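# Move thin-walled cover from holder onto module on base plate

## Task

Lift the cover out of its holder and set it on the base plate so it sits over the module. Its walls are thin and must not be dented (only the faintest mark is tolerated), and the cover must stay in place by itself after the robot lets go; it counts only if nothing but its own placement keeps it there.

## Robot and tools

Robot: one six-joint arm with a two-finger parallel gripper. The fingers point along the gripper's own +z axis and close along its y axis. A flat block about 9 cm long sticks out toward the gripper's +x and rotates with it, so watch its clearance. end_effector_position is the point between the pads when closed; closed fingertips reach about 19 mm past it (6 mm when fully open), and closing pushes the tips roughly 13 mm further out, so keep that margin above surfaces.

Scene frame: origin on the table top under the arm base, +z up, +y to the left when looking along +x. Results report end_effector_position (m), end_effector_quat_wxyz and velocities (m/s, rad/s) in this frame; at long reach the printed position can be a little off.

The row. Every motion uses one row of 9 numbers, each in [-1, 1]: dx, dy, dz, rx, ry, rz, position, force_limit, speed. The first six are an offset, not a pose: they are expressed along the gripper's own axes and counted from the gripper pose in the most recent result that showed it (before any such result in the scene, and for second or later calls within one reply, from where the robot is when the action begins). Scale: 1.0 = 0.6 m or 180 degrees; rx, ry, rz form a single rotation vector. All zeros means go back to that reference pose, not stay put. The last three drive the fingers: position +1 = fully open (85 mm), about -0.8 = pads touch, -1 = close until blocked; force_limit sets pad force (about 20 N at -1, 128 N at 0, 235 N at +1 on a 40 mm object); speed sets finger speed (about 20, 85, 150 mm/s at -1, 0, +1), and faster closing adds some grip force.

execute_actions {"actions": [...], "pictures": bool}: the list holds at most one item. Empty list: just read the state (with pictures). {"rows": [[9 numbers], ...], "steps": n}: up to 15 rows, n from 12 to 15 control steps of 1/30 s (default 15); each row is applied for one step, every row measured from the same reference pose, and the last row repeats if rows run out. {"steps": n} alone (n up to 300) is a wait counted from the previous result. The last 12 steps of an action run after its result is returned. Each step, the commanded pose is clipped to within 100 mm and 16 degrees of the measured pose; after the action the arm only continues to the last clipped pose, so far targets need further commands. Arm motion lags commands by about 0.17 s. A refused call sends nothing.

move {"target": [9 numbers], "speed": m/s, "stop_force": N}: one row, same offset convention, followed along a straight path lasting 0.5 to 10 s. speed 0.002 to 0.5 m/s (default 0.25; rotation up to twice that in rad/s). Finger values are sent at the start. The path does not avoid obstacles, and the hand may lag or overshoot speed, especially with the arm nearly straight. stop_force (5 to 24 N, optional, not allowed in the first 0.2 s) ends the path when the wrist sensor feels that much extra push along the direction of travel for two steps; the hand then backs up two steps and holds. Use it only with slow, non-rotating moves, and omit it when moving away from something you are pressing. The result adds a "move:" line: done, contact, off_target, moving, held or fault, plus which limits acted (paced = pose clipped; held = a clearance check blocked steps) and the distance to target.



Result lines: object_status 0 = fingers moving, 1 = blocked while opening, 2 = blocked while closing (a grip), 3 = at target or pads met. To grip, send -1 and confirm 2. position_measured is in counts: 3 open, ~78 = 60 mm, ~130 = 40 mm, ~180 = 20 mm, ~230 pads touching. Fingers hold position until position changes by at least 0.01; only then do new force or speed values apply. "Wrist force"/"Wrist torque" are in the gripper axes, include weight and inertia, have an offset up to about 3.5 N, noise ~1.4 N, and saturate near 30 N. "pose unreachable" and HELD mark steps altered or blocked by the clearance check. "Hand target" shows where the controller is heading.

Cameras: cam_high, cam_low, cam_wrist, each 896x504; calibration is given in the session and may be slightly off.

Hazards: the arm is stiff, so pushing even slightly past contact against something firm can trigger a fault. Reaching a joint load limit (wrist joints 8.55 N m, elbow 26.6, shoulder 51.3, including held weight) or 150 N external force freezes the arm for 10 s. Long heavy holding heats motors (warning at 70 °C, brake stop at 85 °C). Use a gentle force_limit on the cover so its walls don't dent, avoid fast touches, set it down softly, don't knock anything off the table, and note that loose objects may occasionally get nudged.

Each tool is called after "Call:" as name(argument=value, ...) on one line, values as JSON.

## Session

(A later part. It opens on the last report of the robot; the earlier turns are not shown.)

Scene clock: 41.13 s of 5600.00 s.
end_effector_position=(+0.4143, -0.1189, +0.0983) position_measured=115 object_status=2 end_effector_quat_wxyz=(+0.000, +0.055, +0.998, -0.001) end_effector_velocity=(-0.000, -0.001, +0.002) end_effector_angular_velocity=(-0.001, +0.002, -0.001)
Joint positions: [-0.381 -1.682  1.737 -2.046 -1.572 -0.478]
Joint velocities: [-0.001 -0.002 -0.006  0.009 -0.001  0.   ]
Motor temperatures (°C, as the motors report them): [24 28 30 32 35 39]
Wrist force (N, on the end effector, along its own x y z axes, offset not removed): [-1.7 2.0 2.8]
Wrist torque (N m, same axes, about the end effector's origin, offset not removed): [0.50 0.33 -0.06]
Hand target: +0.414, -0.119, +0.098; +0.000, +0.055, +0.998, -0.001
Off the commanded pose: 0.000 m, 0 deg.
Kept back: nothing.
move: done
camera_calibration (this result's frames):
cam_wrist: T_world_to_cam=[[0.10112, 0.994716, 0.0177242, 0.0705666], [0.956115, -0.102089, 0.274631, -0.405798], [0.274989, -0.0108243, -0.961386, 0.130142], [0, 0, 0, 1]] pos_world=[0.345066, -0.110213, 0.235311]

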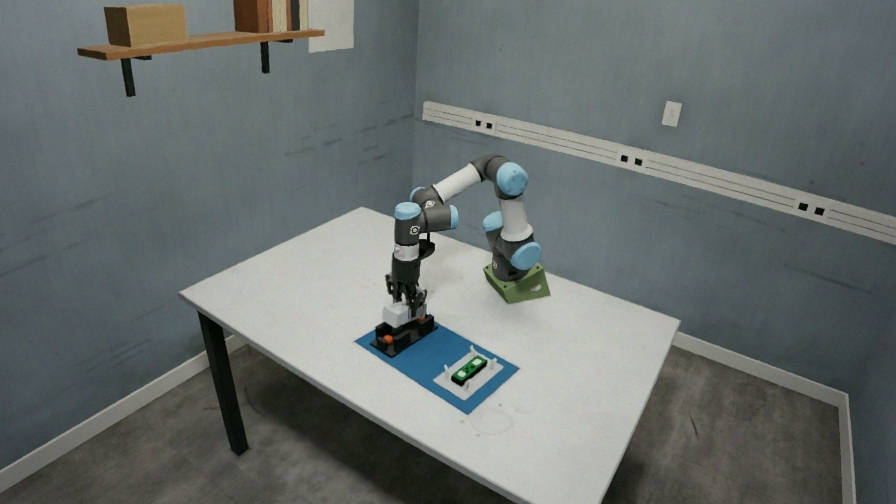

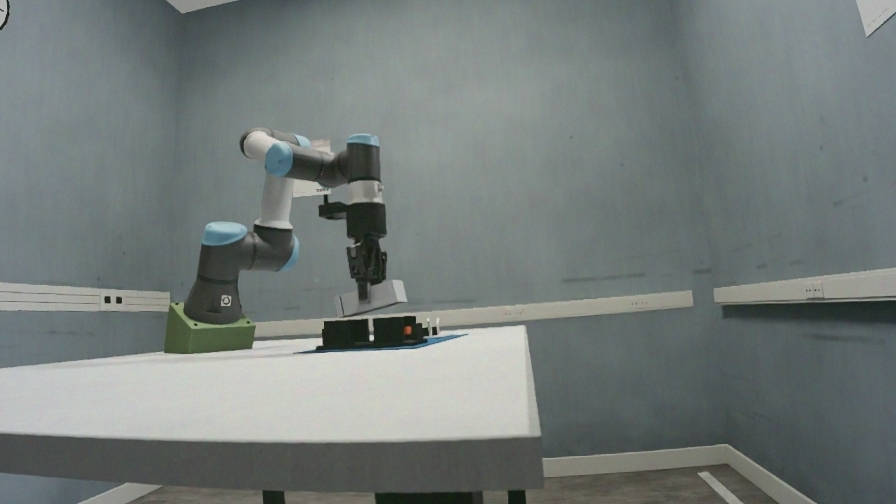

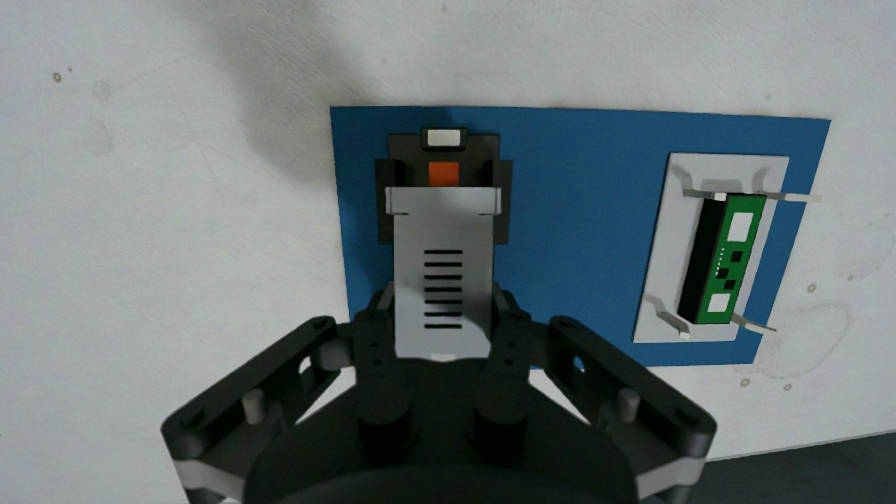

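Call:
move(target=[-0.003,0.383,-0.01,0,0.053,-0.012,-0.98,-0.51,-1], speed=0.18)

Call:
zoom_image(camera="cam_low", region=[340, 250, 490, 360])

Scene clock: 43.50 s of 5600.00 s.
end_effector_position=(+0.4413, +0.1090, +0.1042) position_measured=115 object_status=2 end_effector_quat_wxyz=(-0.082, +0.036, +0.996, +0.004) end_effector_velocity=(+0.001, +0.002, +0.000) end_effector_angular_velocity=(-0.002, +0.011, -0.000)
Joint positions: [ 0.348 -1.191  1.187 -1.72  -1.812  0.211]
Joint velocities: [ 0.006  0.022 -0.038  0.029 -0.002  0.01 ]
Motor temperatures (°C, as the motors report them): [24 28 30 32 35 39]
Wrist force (N, on the end effector, along its own x y z axes, offset not removed): [0.2 1.8 1.6]
Wrist torque (N m, same axes, about the end effector's origin, offset not removed): [0.44 -0.08 0.07]
Hand target: +0.441, +0.109, +0.104; -0.083, +0.036, +0.996, +0.004
Off the commanded pose: 0.000 m, 0 deg.
Kept back: nothing.
move: done
camera_calibration (this result's frames):
cam_wrist: T_world_to_cam=[[0.0669209, 0.997505, 0.0224916, -0.144639], [0.991145, -0.0690515, 0.113417, -0.412227], [0.114687, 0.0147025, -0.993293, 0.202133], [0, 0, 0, 1]] pos_world=[0.395074, 0.112842, 0.250784]

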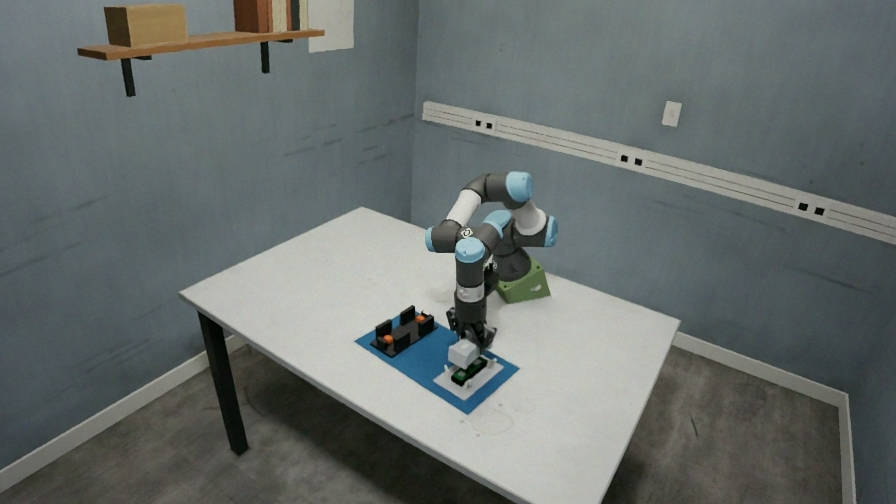

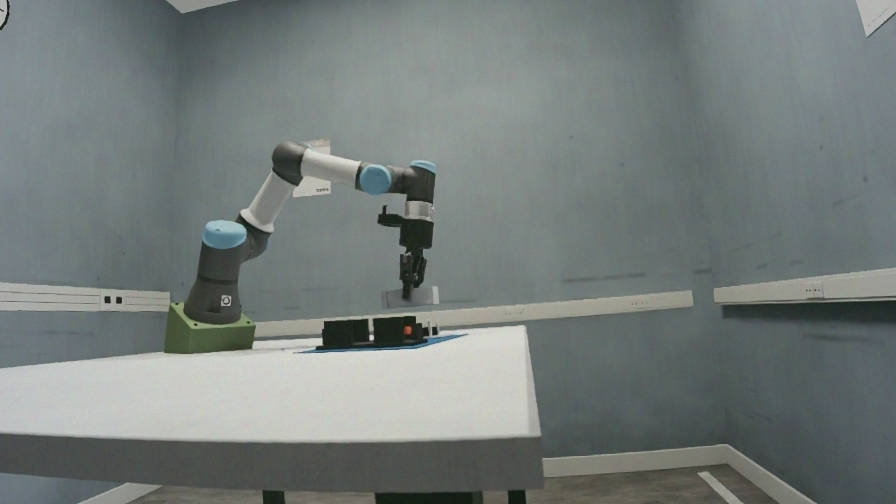

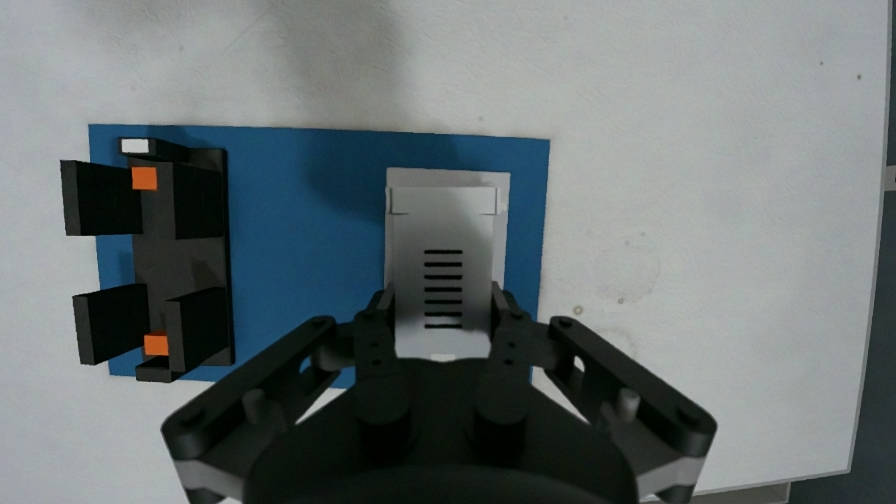

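Region (340, 250, 490, 360) of cam_low's 896x504 image, scaled by 3.360, with more detail than that image has; it fills the top 370 rows of this view, and the rest is white.

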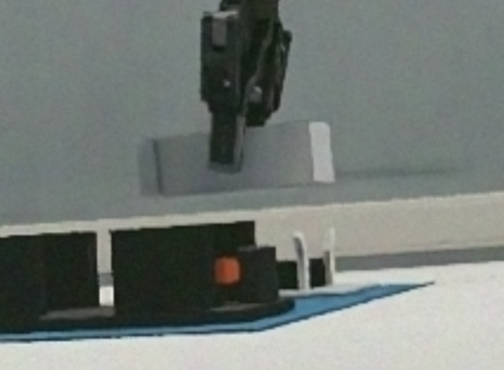

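Call:
move(target=[-0.0053,0.003,0.032,-0.0025,0,0.012,-0.98,-0.51,-1], speed=0.06)

Call:
zoom_image(camera="cam_wrist", region=[343, 140, 543, 340])

Scene clock: 44.87 s of 5600.00 s.
end_effector_position=(+0.4414, +0.1108, +0.0849) position_measured=115 object_status=2 end_effector_quat_wxyz=(-0.082, +0.055, +0.995, +0.006) end_effector_velocity=(+0.000, +0.000, -0.002) end_effector_angular_velocity=(+0.000, -0.002, -0.003)
Joint positions: [ 0.334 -1.171  1.242 -1.801 -1.802  0.234]
Joint velocities: [-0.001  0.001  0.007 -0.01   0.001  0.001]
Motor temperatures (°C, as the motors report them): [24 28 30 32 35 39]
Wrist force (N, on the end effector, along its own x y z axes, offset not removed): [-2.0 -1.5 1.7]
Wrist torque (N m, same axes, about the end effector's origin, offset not removed): [-0.20 0.32 -0.01]
Hand target: +0.441, +0.111, +0.085; -0.082, +0.055, +0.995, +0.006
Off the commanded pose: 0.000 m, 0 deg.
Kept back: nothing.
move: done
camera_calibration (this result's frames):
cam_wrist: T_world_to_cam=[[0.104876, 0.994196, 0.0240064, -0.162563], [0.987803, -0.106935, 0.113185, -0.404344], [0.115095, 0.0118432, -0.993284, 0.183095], [0, 0, 0, 1]] pos_world=[0.395387, 0.116213, 0.231533]

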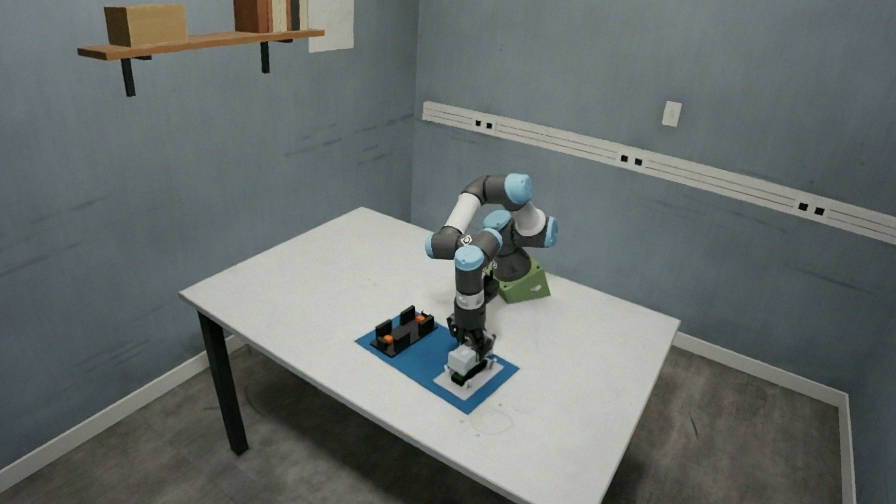

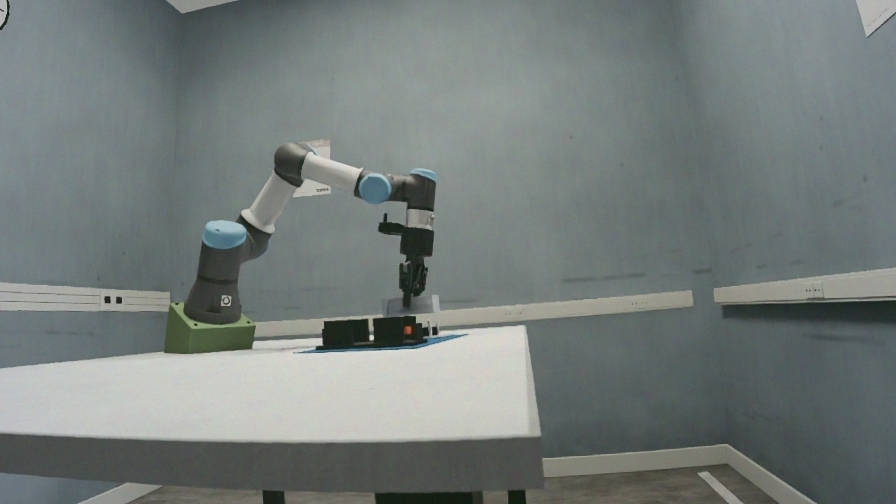

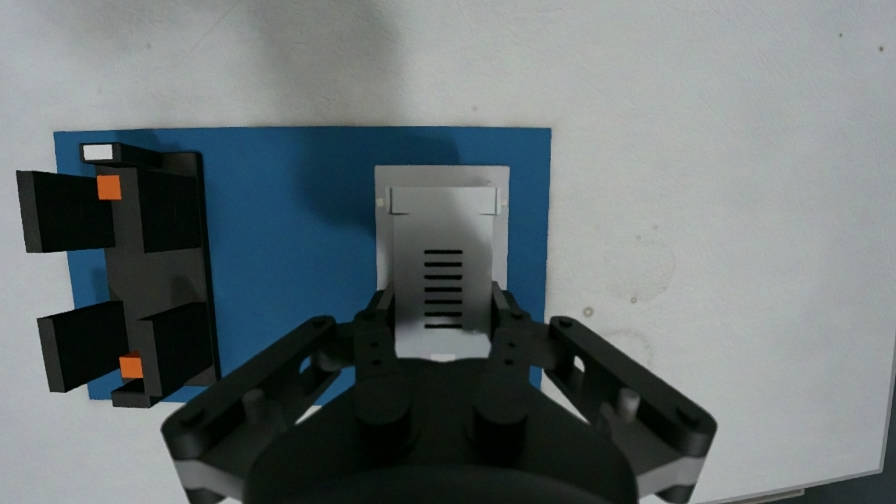

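Region (343, 140, 543, 340) of cam_wrist's 896x504 image, scaled by 2.520, with more detail than that image has.

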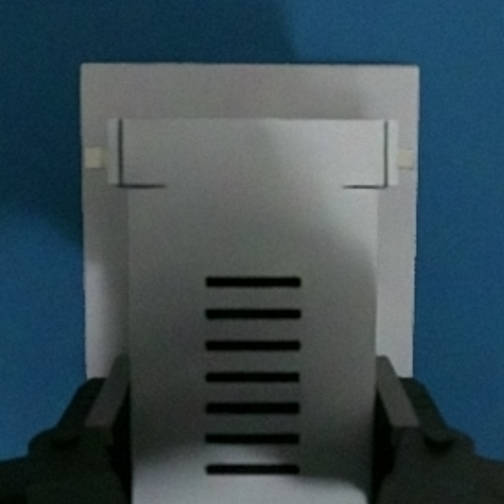

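Call:
move(target=[-0.011,-0.001,0.066,0,0,0,-0.98,-0.51,-1], speed=0.02, stop_force=7)

Scene clock: 47.67 s of 5600.00 s.
end_effector_position=(+0.4414, +0.1104, +0.0450) position_measured=115 object_status=2 end_effector_quat_wxyz=(-0.082, +0.055, +0.995, +0.006) end_effector_velocity=(+0.000, -0.000, -0.002) end_effector_angular_velocity=(-0.001, -0.001, -0.000)
Joint positions: [ 0.306 -1.11   1.328 -1.953 -1.797  0.206]
Joint velocities: [-0.001  0.004  0.004 -0.009 -0.001 -0.001]
Motor temperatures (°C, as the motors report them): [24 28 30 32 35 39]
Wrist force (N, on the end effector, along its own x y z axes, offset not removed): [0.8 -2.5 0.9]
Wrist torque (N m, same axes, about the end effector's origin, offset not removed): [0.12 -0.12 0.11]
Hand target: +0.441, +0.110, +0.045; -0.082, +0.055, +0.995, +0.006
Off the commanded pose: 0.000 m, 0 deg.
Kept back: nothing.
move: done
camera_calibration (this result's frames):
cam_wrist: T_world_to_cam=[[0.10487, 0.994197, 0.0239842, -0.161193], [0.987813, -0.106925, 0.113106, -0.399844], [0.115014, 0.0118304, -0.993293, 0.143457], [0, 0, 0, 1]] pos_world=[0.395376, 0.115807, 0.191586]

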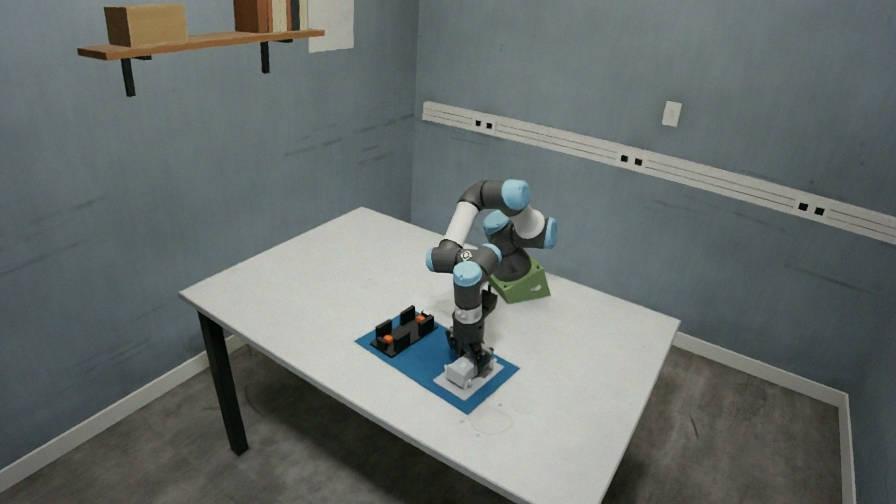

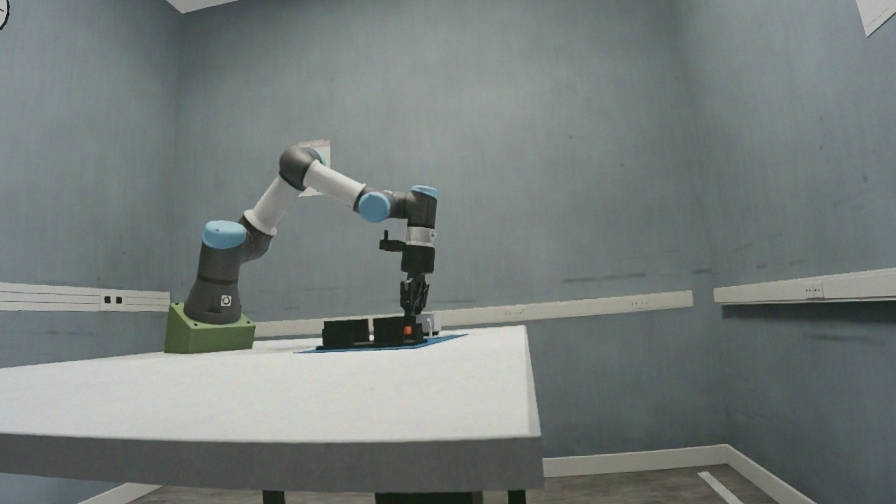

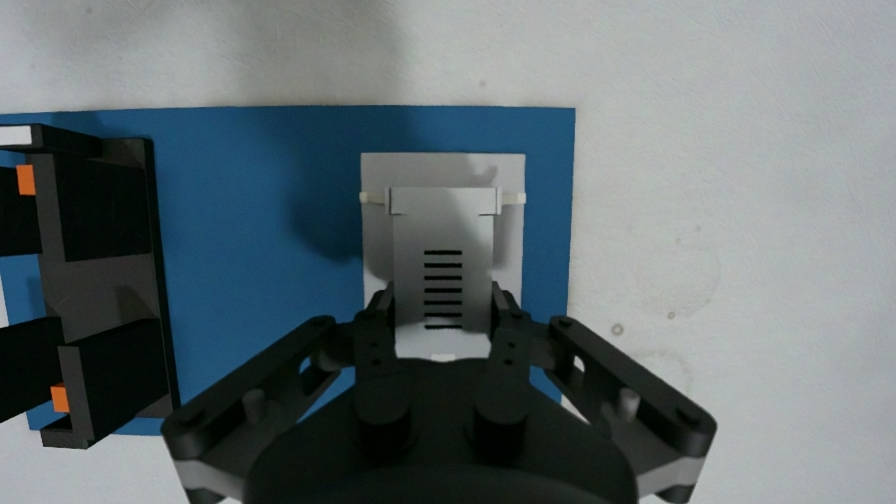

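Call:
move(target=[-0.004,-0.0007,0.024,0,0,0,-0.98,-0.51,-1], speed=0.008, stop_force=10)

Call:
move(target=[0,0,0,0,0,0,0.6,-1,0])

Call:
move(target=[0.03,0,-0.12,0,0,0,0.6,-1,0])

Call:
zoom_image(camera="cam_high", region=[420, 320, 530, 415])

Call:
zoom_image(camera="cam_low", region=[370, 290, 470, 350])

Scene clock: 49.77 s of 5600.00 s.
end_effector_position=(+0.4413, +0.1102, +0.0347) position_measured=115 object_status=2 end_effector_quat_wxyz=(-0.082, +0.055, +0.995, +0.006) end_effector_velocity=(-0.001, +0.000, +0.002) end_effector_angular_velocity=(-0.001, +0.004, -0.002)
Joint positions: [ 0.299 -1.092  1.345 -1.99  -1.796  0.199]
Joint velocities: [ 0.002 -0.004 -0.004  0.012 -0.     0.005]
Motor temperatures (°C, as the motors report them): [24 28 30 32 35 39]
Wrist force (N, on the end effector, along its own x y z axes, offset not removed): [0.6 0.1 -4.9]
Wrist torque (N m, same axes, about the end effector's origin, offset not removed): [0.18 -0.24 -0.04]
Hand target: +0.441, +0.110, +0.035; -0.082, +0.055, +0.995, +0.006
Off the commanded pose: 0.004 m, 0 deg.
Kept back: nothing.
move: contact
camera_calibration (this result's frames):
cam_wrist: T_world_to_cam=[[0.104664, 0.994219, 0.0239454, -0.160563], [0.987887, -0.106711, 0.112658, -0.398645], [0.114562, 0.0118641, -0.993345, 0.1335], [0, 0, 0, 1]] pos_world=[0.395328, 0.115511, 0.181367]

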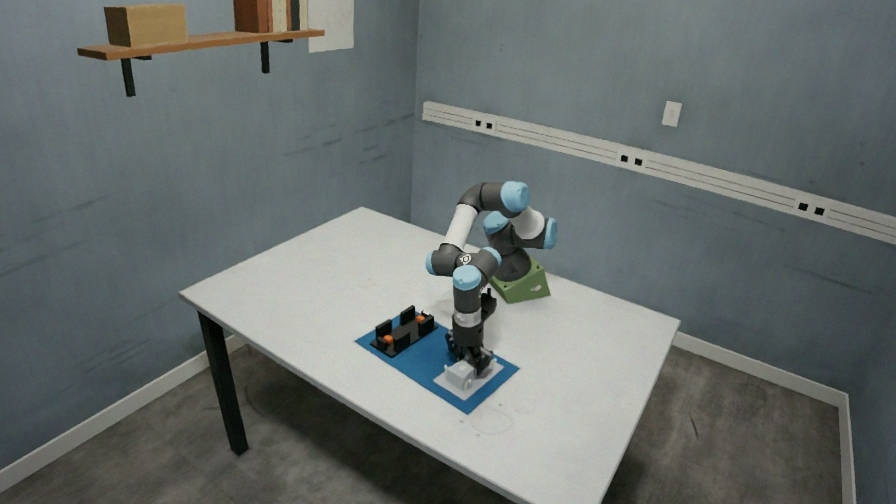

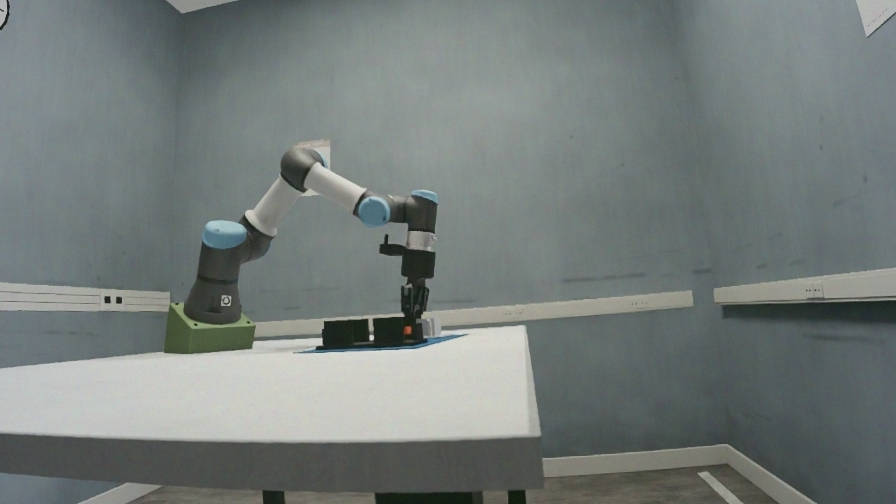

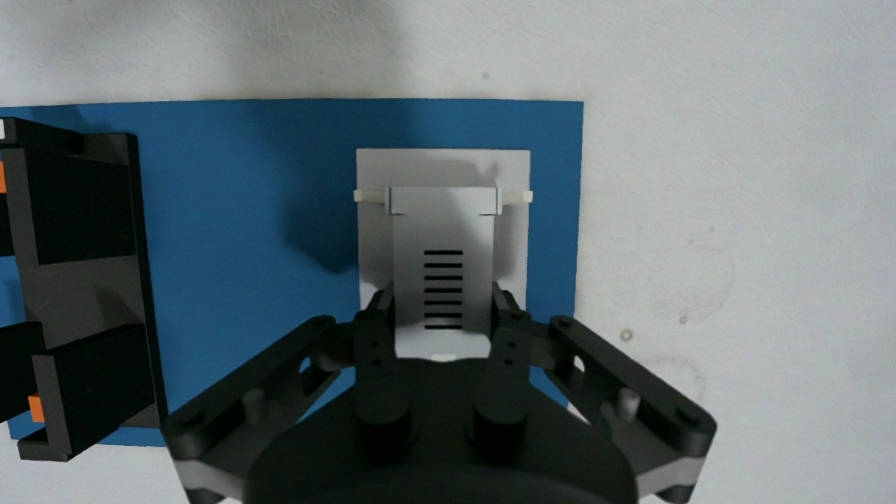

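Scene clock: 50.43 s of 5600.00 s.
end_effector_position=(+0.4413, +0.1102, +0.0347) position_measured=53 object_status=0 end_effector_quat_wxyz=(-0.082, +0.055, +0.995, +0.006) end_effector_velocity=(-0.000, +0.000, -0.001) end_effector_angular_velocity=(+0.001, +0.002, +0.000)
Joint positions: [ 0.299 -1.092  1.345 -1.99  -1.796  0.199]
Joint velocities: [-0.     0.001  0.001 -0.     0.001 -0.   ]
Motor temperatures (°C, as the motors report them): [24 28 30 32 35 39]
Wrist force (N, on the end effector, along its own x y z axes, offset not removed): [-0.2 1.0 0.1]
Wrist torque (N m, same axes, about the end effector's origin, offset not removed): [0.23 0.03 0.10]
Hand target: +0.441, +0.110, +0.035; -0.082, +0.055, +0.995, +0.006
Off the commanded pose: 0.000 m, 0 deg.
Kept back: nothing.
move: done
camera_calibration (this result's frames):
cam_wrist: T_world_to_cam=[[0.104635, 0.994222, 0.0239658, -0.160567], [0.987885, -0.106685, 0.1127, -0.398653], [0.114605, 0.0118832, -0.99334, 0.133498], [0, 0, 0, 1]] pos_world=[0.395325, 0.115522, 0.181385]

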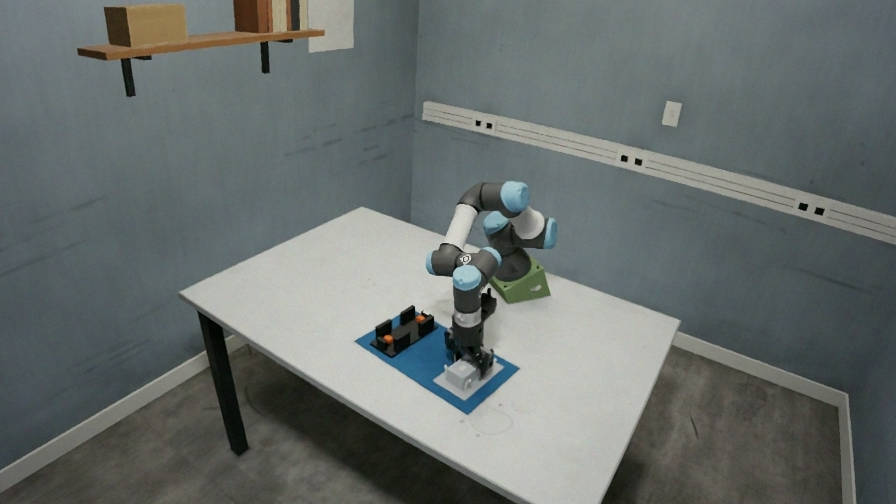

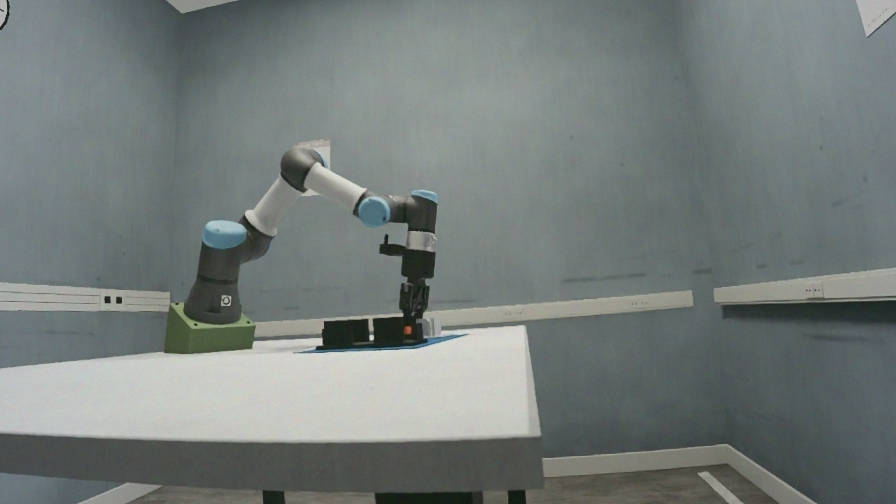

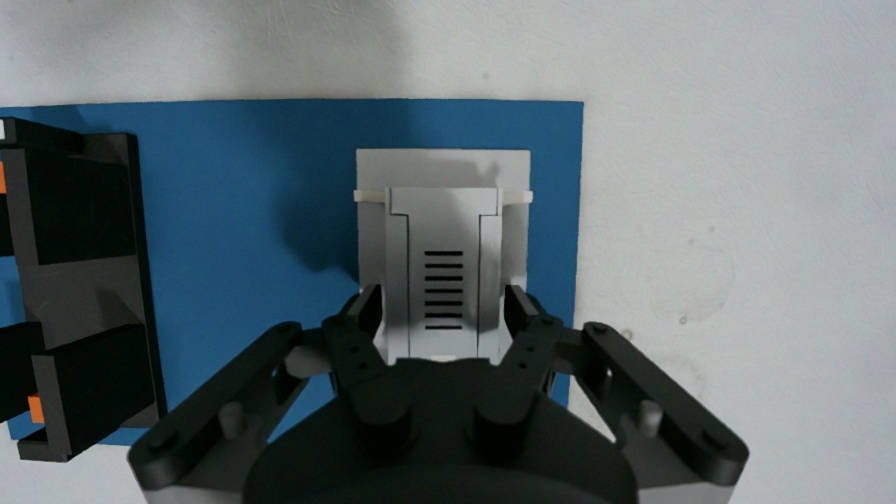

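Scene clock: 51.40 s of 5600.00 s.
end_effector_position=(+0.4353, +0.1105, +0.1085) position_measured=53 object_status=3 end_effector_quat_wxyz=(-0.082, +0.055, +0.995, +0.006) end_effector_velocity=(-0.001, +0.000, +0.001) end_effector_angular_velocity=(-0.001, +0.004, +0.001)
Joint positions: [ 0.351 -1.22   1.219 -1.724 -1.804  0.251]
Joint velocities: [ 0.002  0.001 -0.009  0.013 -0.001  0.002]
Motor temperatures (°C, as the motors report them): [24 28 30 32 35 39]
Wrist force (N, on the end effector, along its own x y z axes, offset not removed): [-0.7 0.6 -0.2]
Wrist torque (N m, same axes, about the end effector's origin, offset not removed): [0.17 0.17 -0.06]
Hand target: +0.435, +0.110, +0.109; -0.082, +0.055, +0.995, +0.006
Off the commanded pose: 0.000 m, 0 deg.
Kept back: nothing.
move: done
camera_calibration (this result's frames):
cam_wrist: T_world_to_cam=[[0.104641, 0.994218, 0.0240862, -0.16204], [0.98785, -0.106708, 0.112982, -0.401092], [0.114899, 0.0119711, -0.993305, 0.207328], [0, 0, 0, 1]] pos_world=[0.389353, 0.115821, 0.255159]

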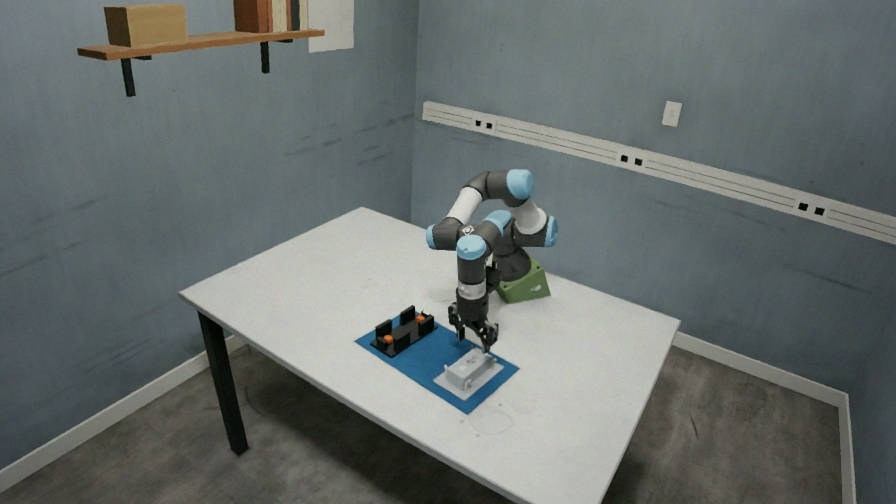

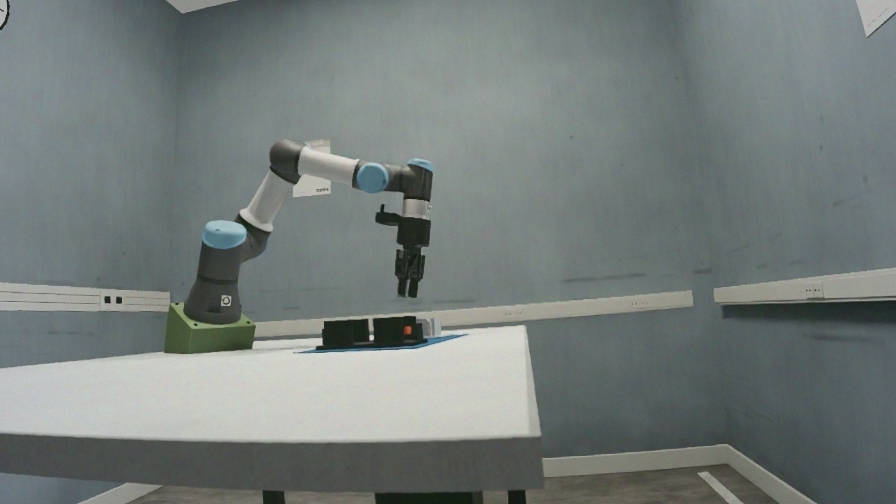

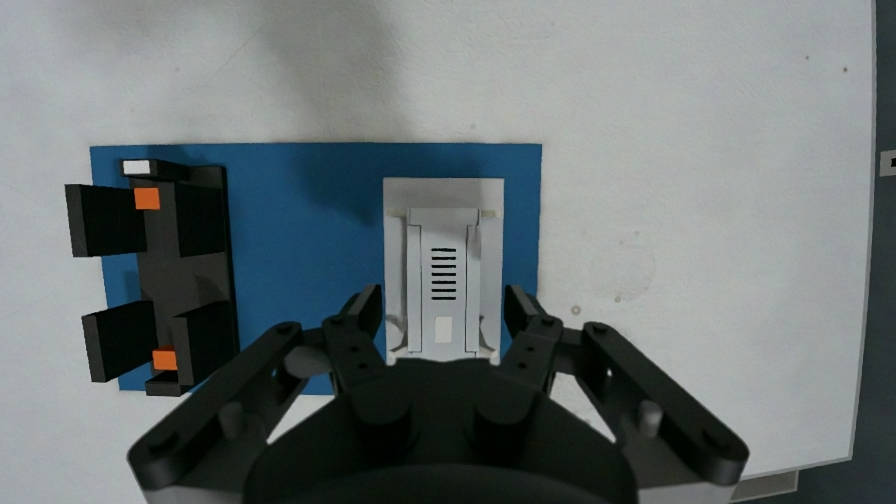

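Region (420, 320, 530, 415) of cam_high's 896x504 image, scaled by 4.582, with more detail than that image has; it fills the top 435 rows of this view, and the rest is white.

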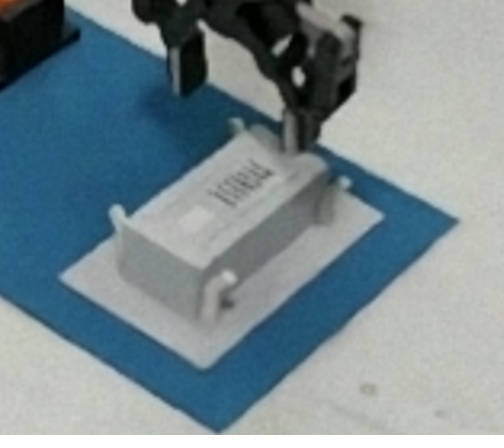

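Region (370, 290, 470, 350) of cam_low's 896x504 image, scaled by 5.040, with more detail than that image has; it fills the top 302 rows of this view, and the rest is white.

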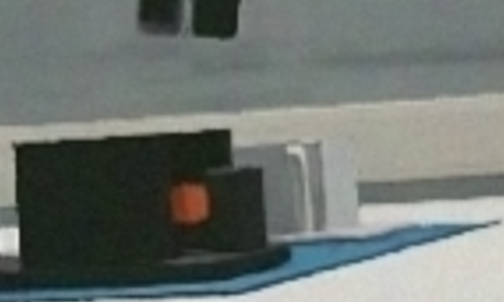

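Call:
finished_scene(scene=1)

The scene is finished: the task was done.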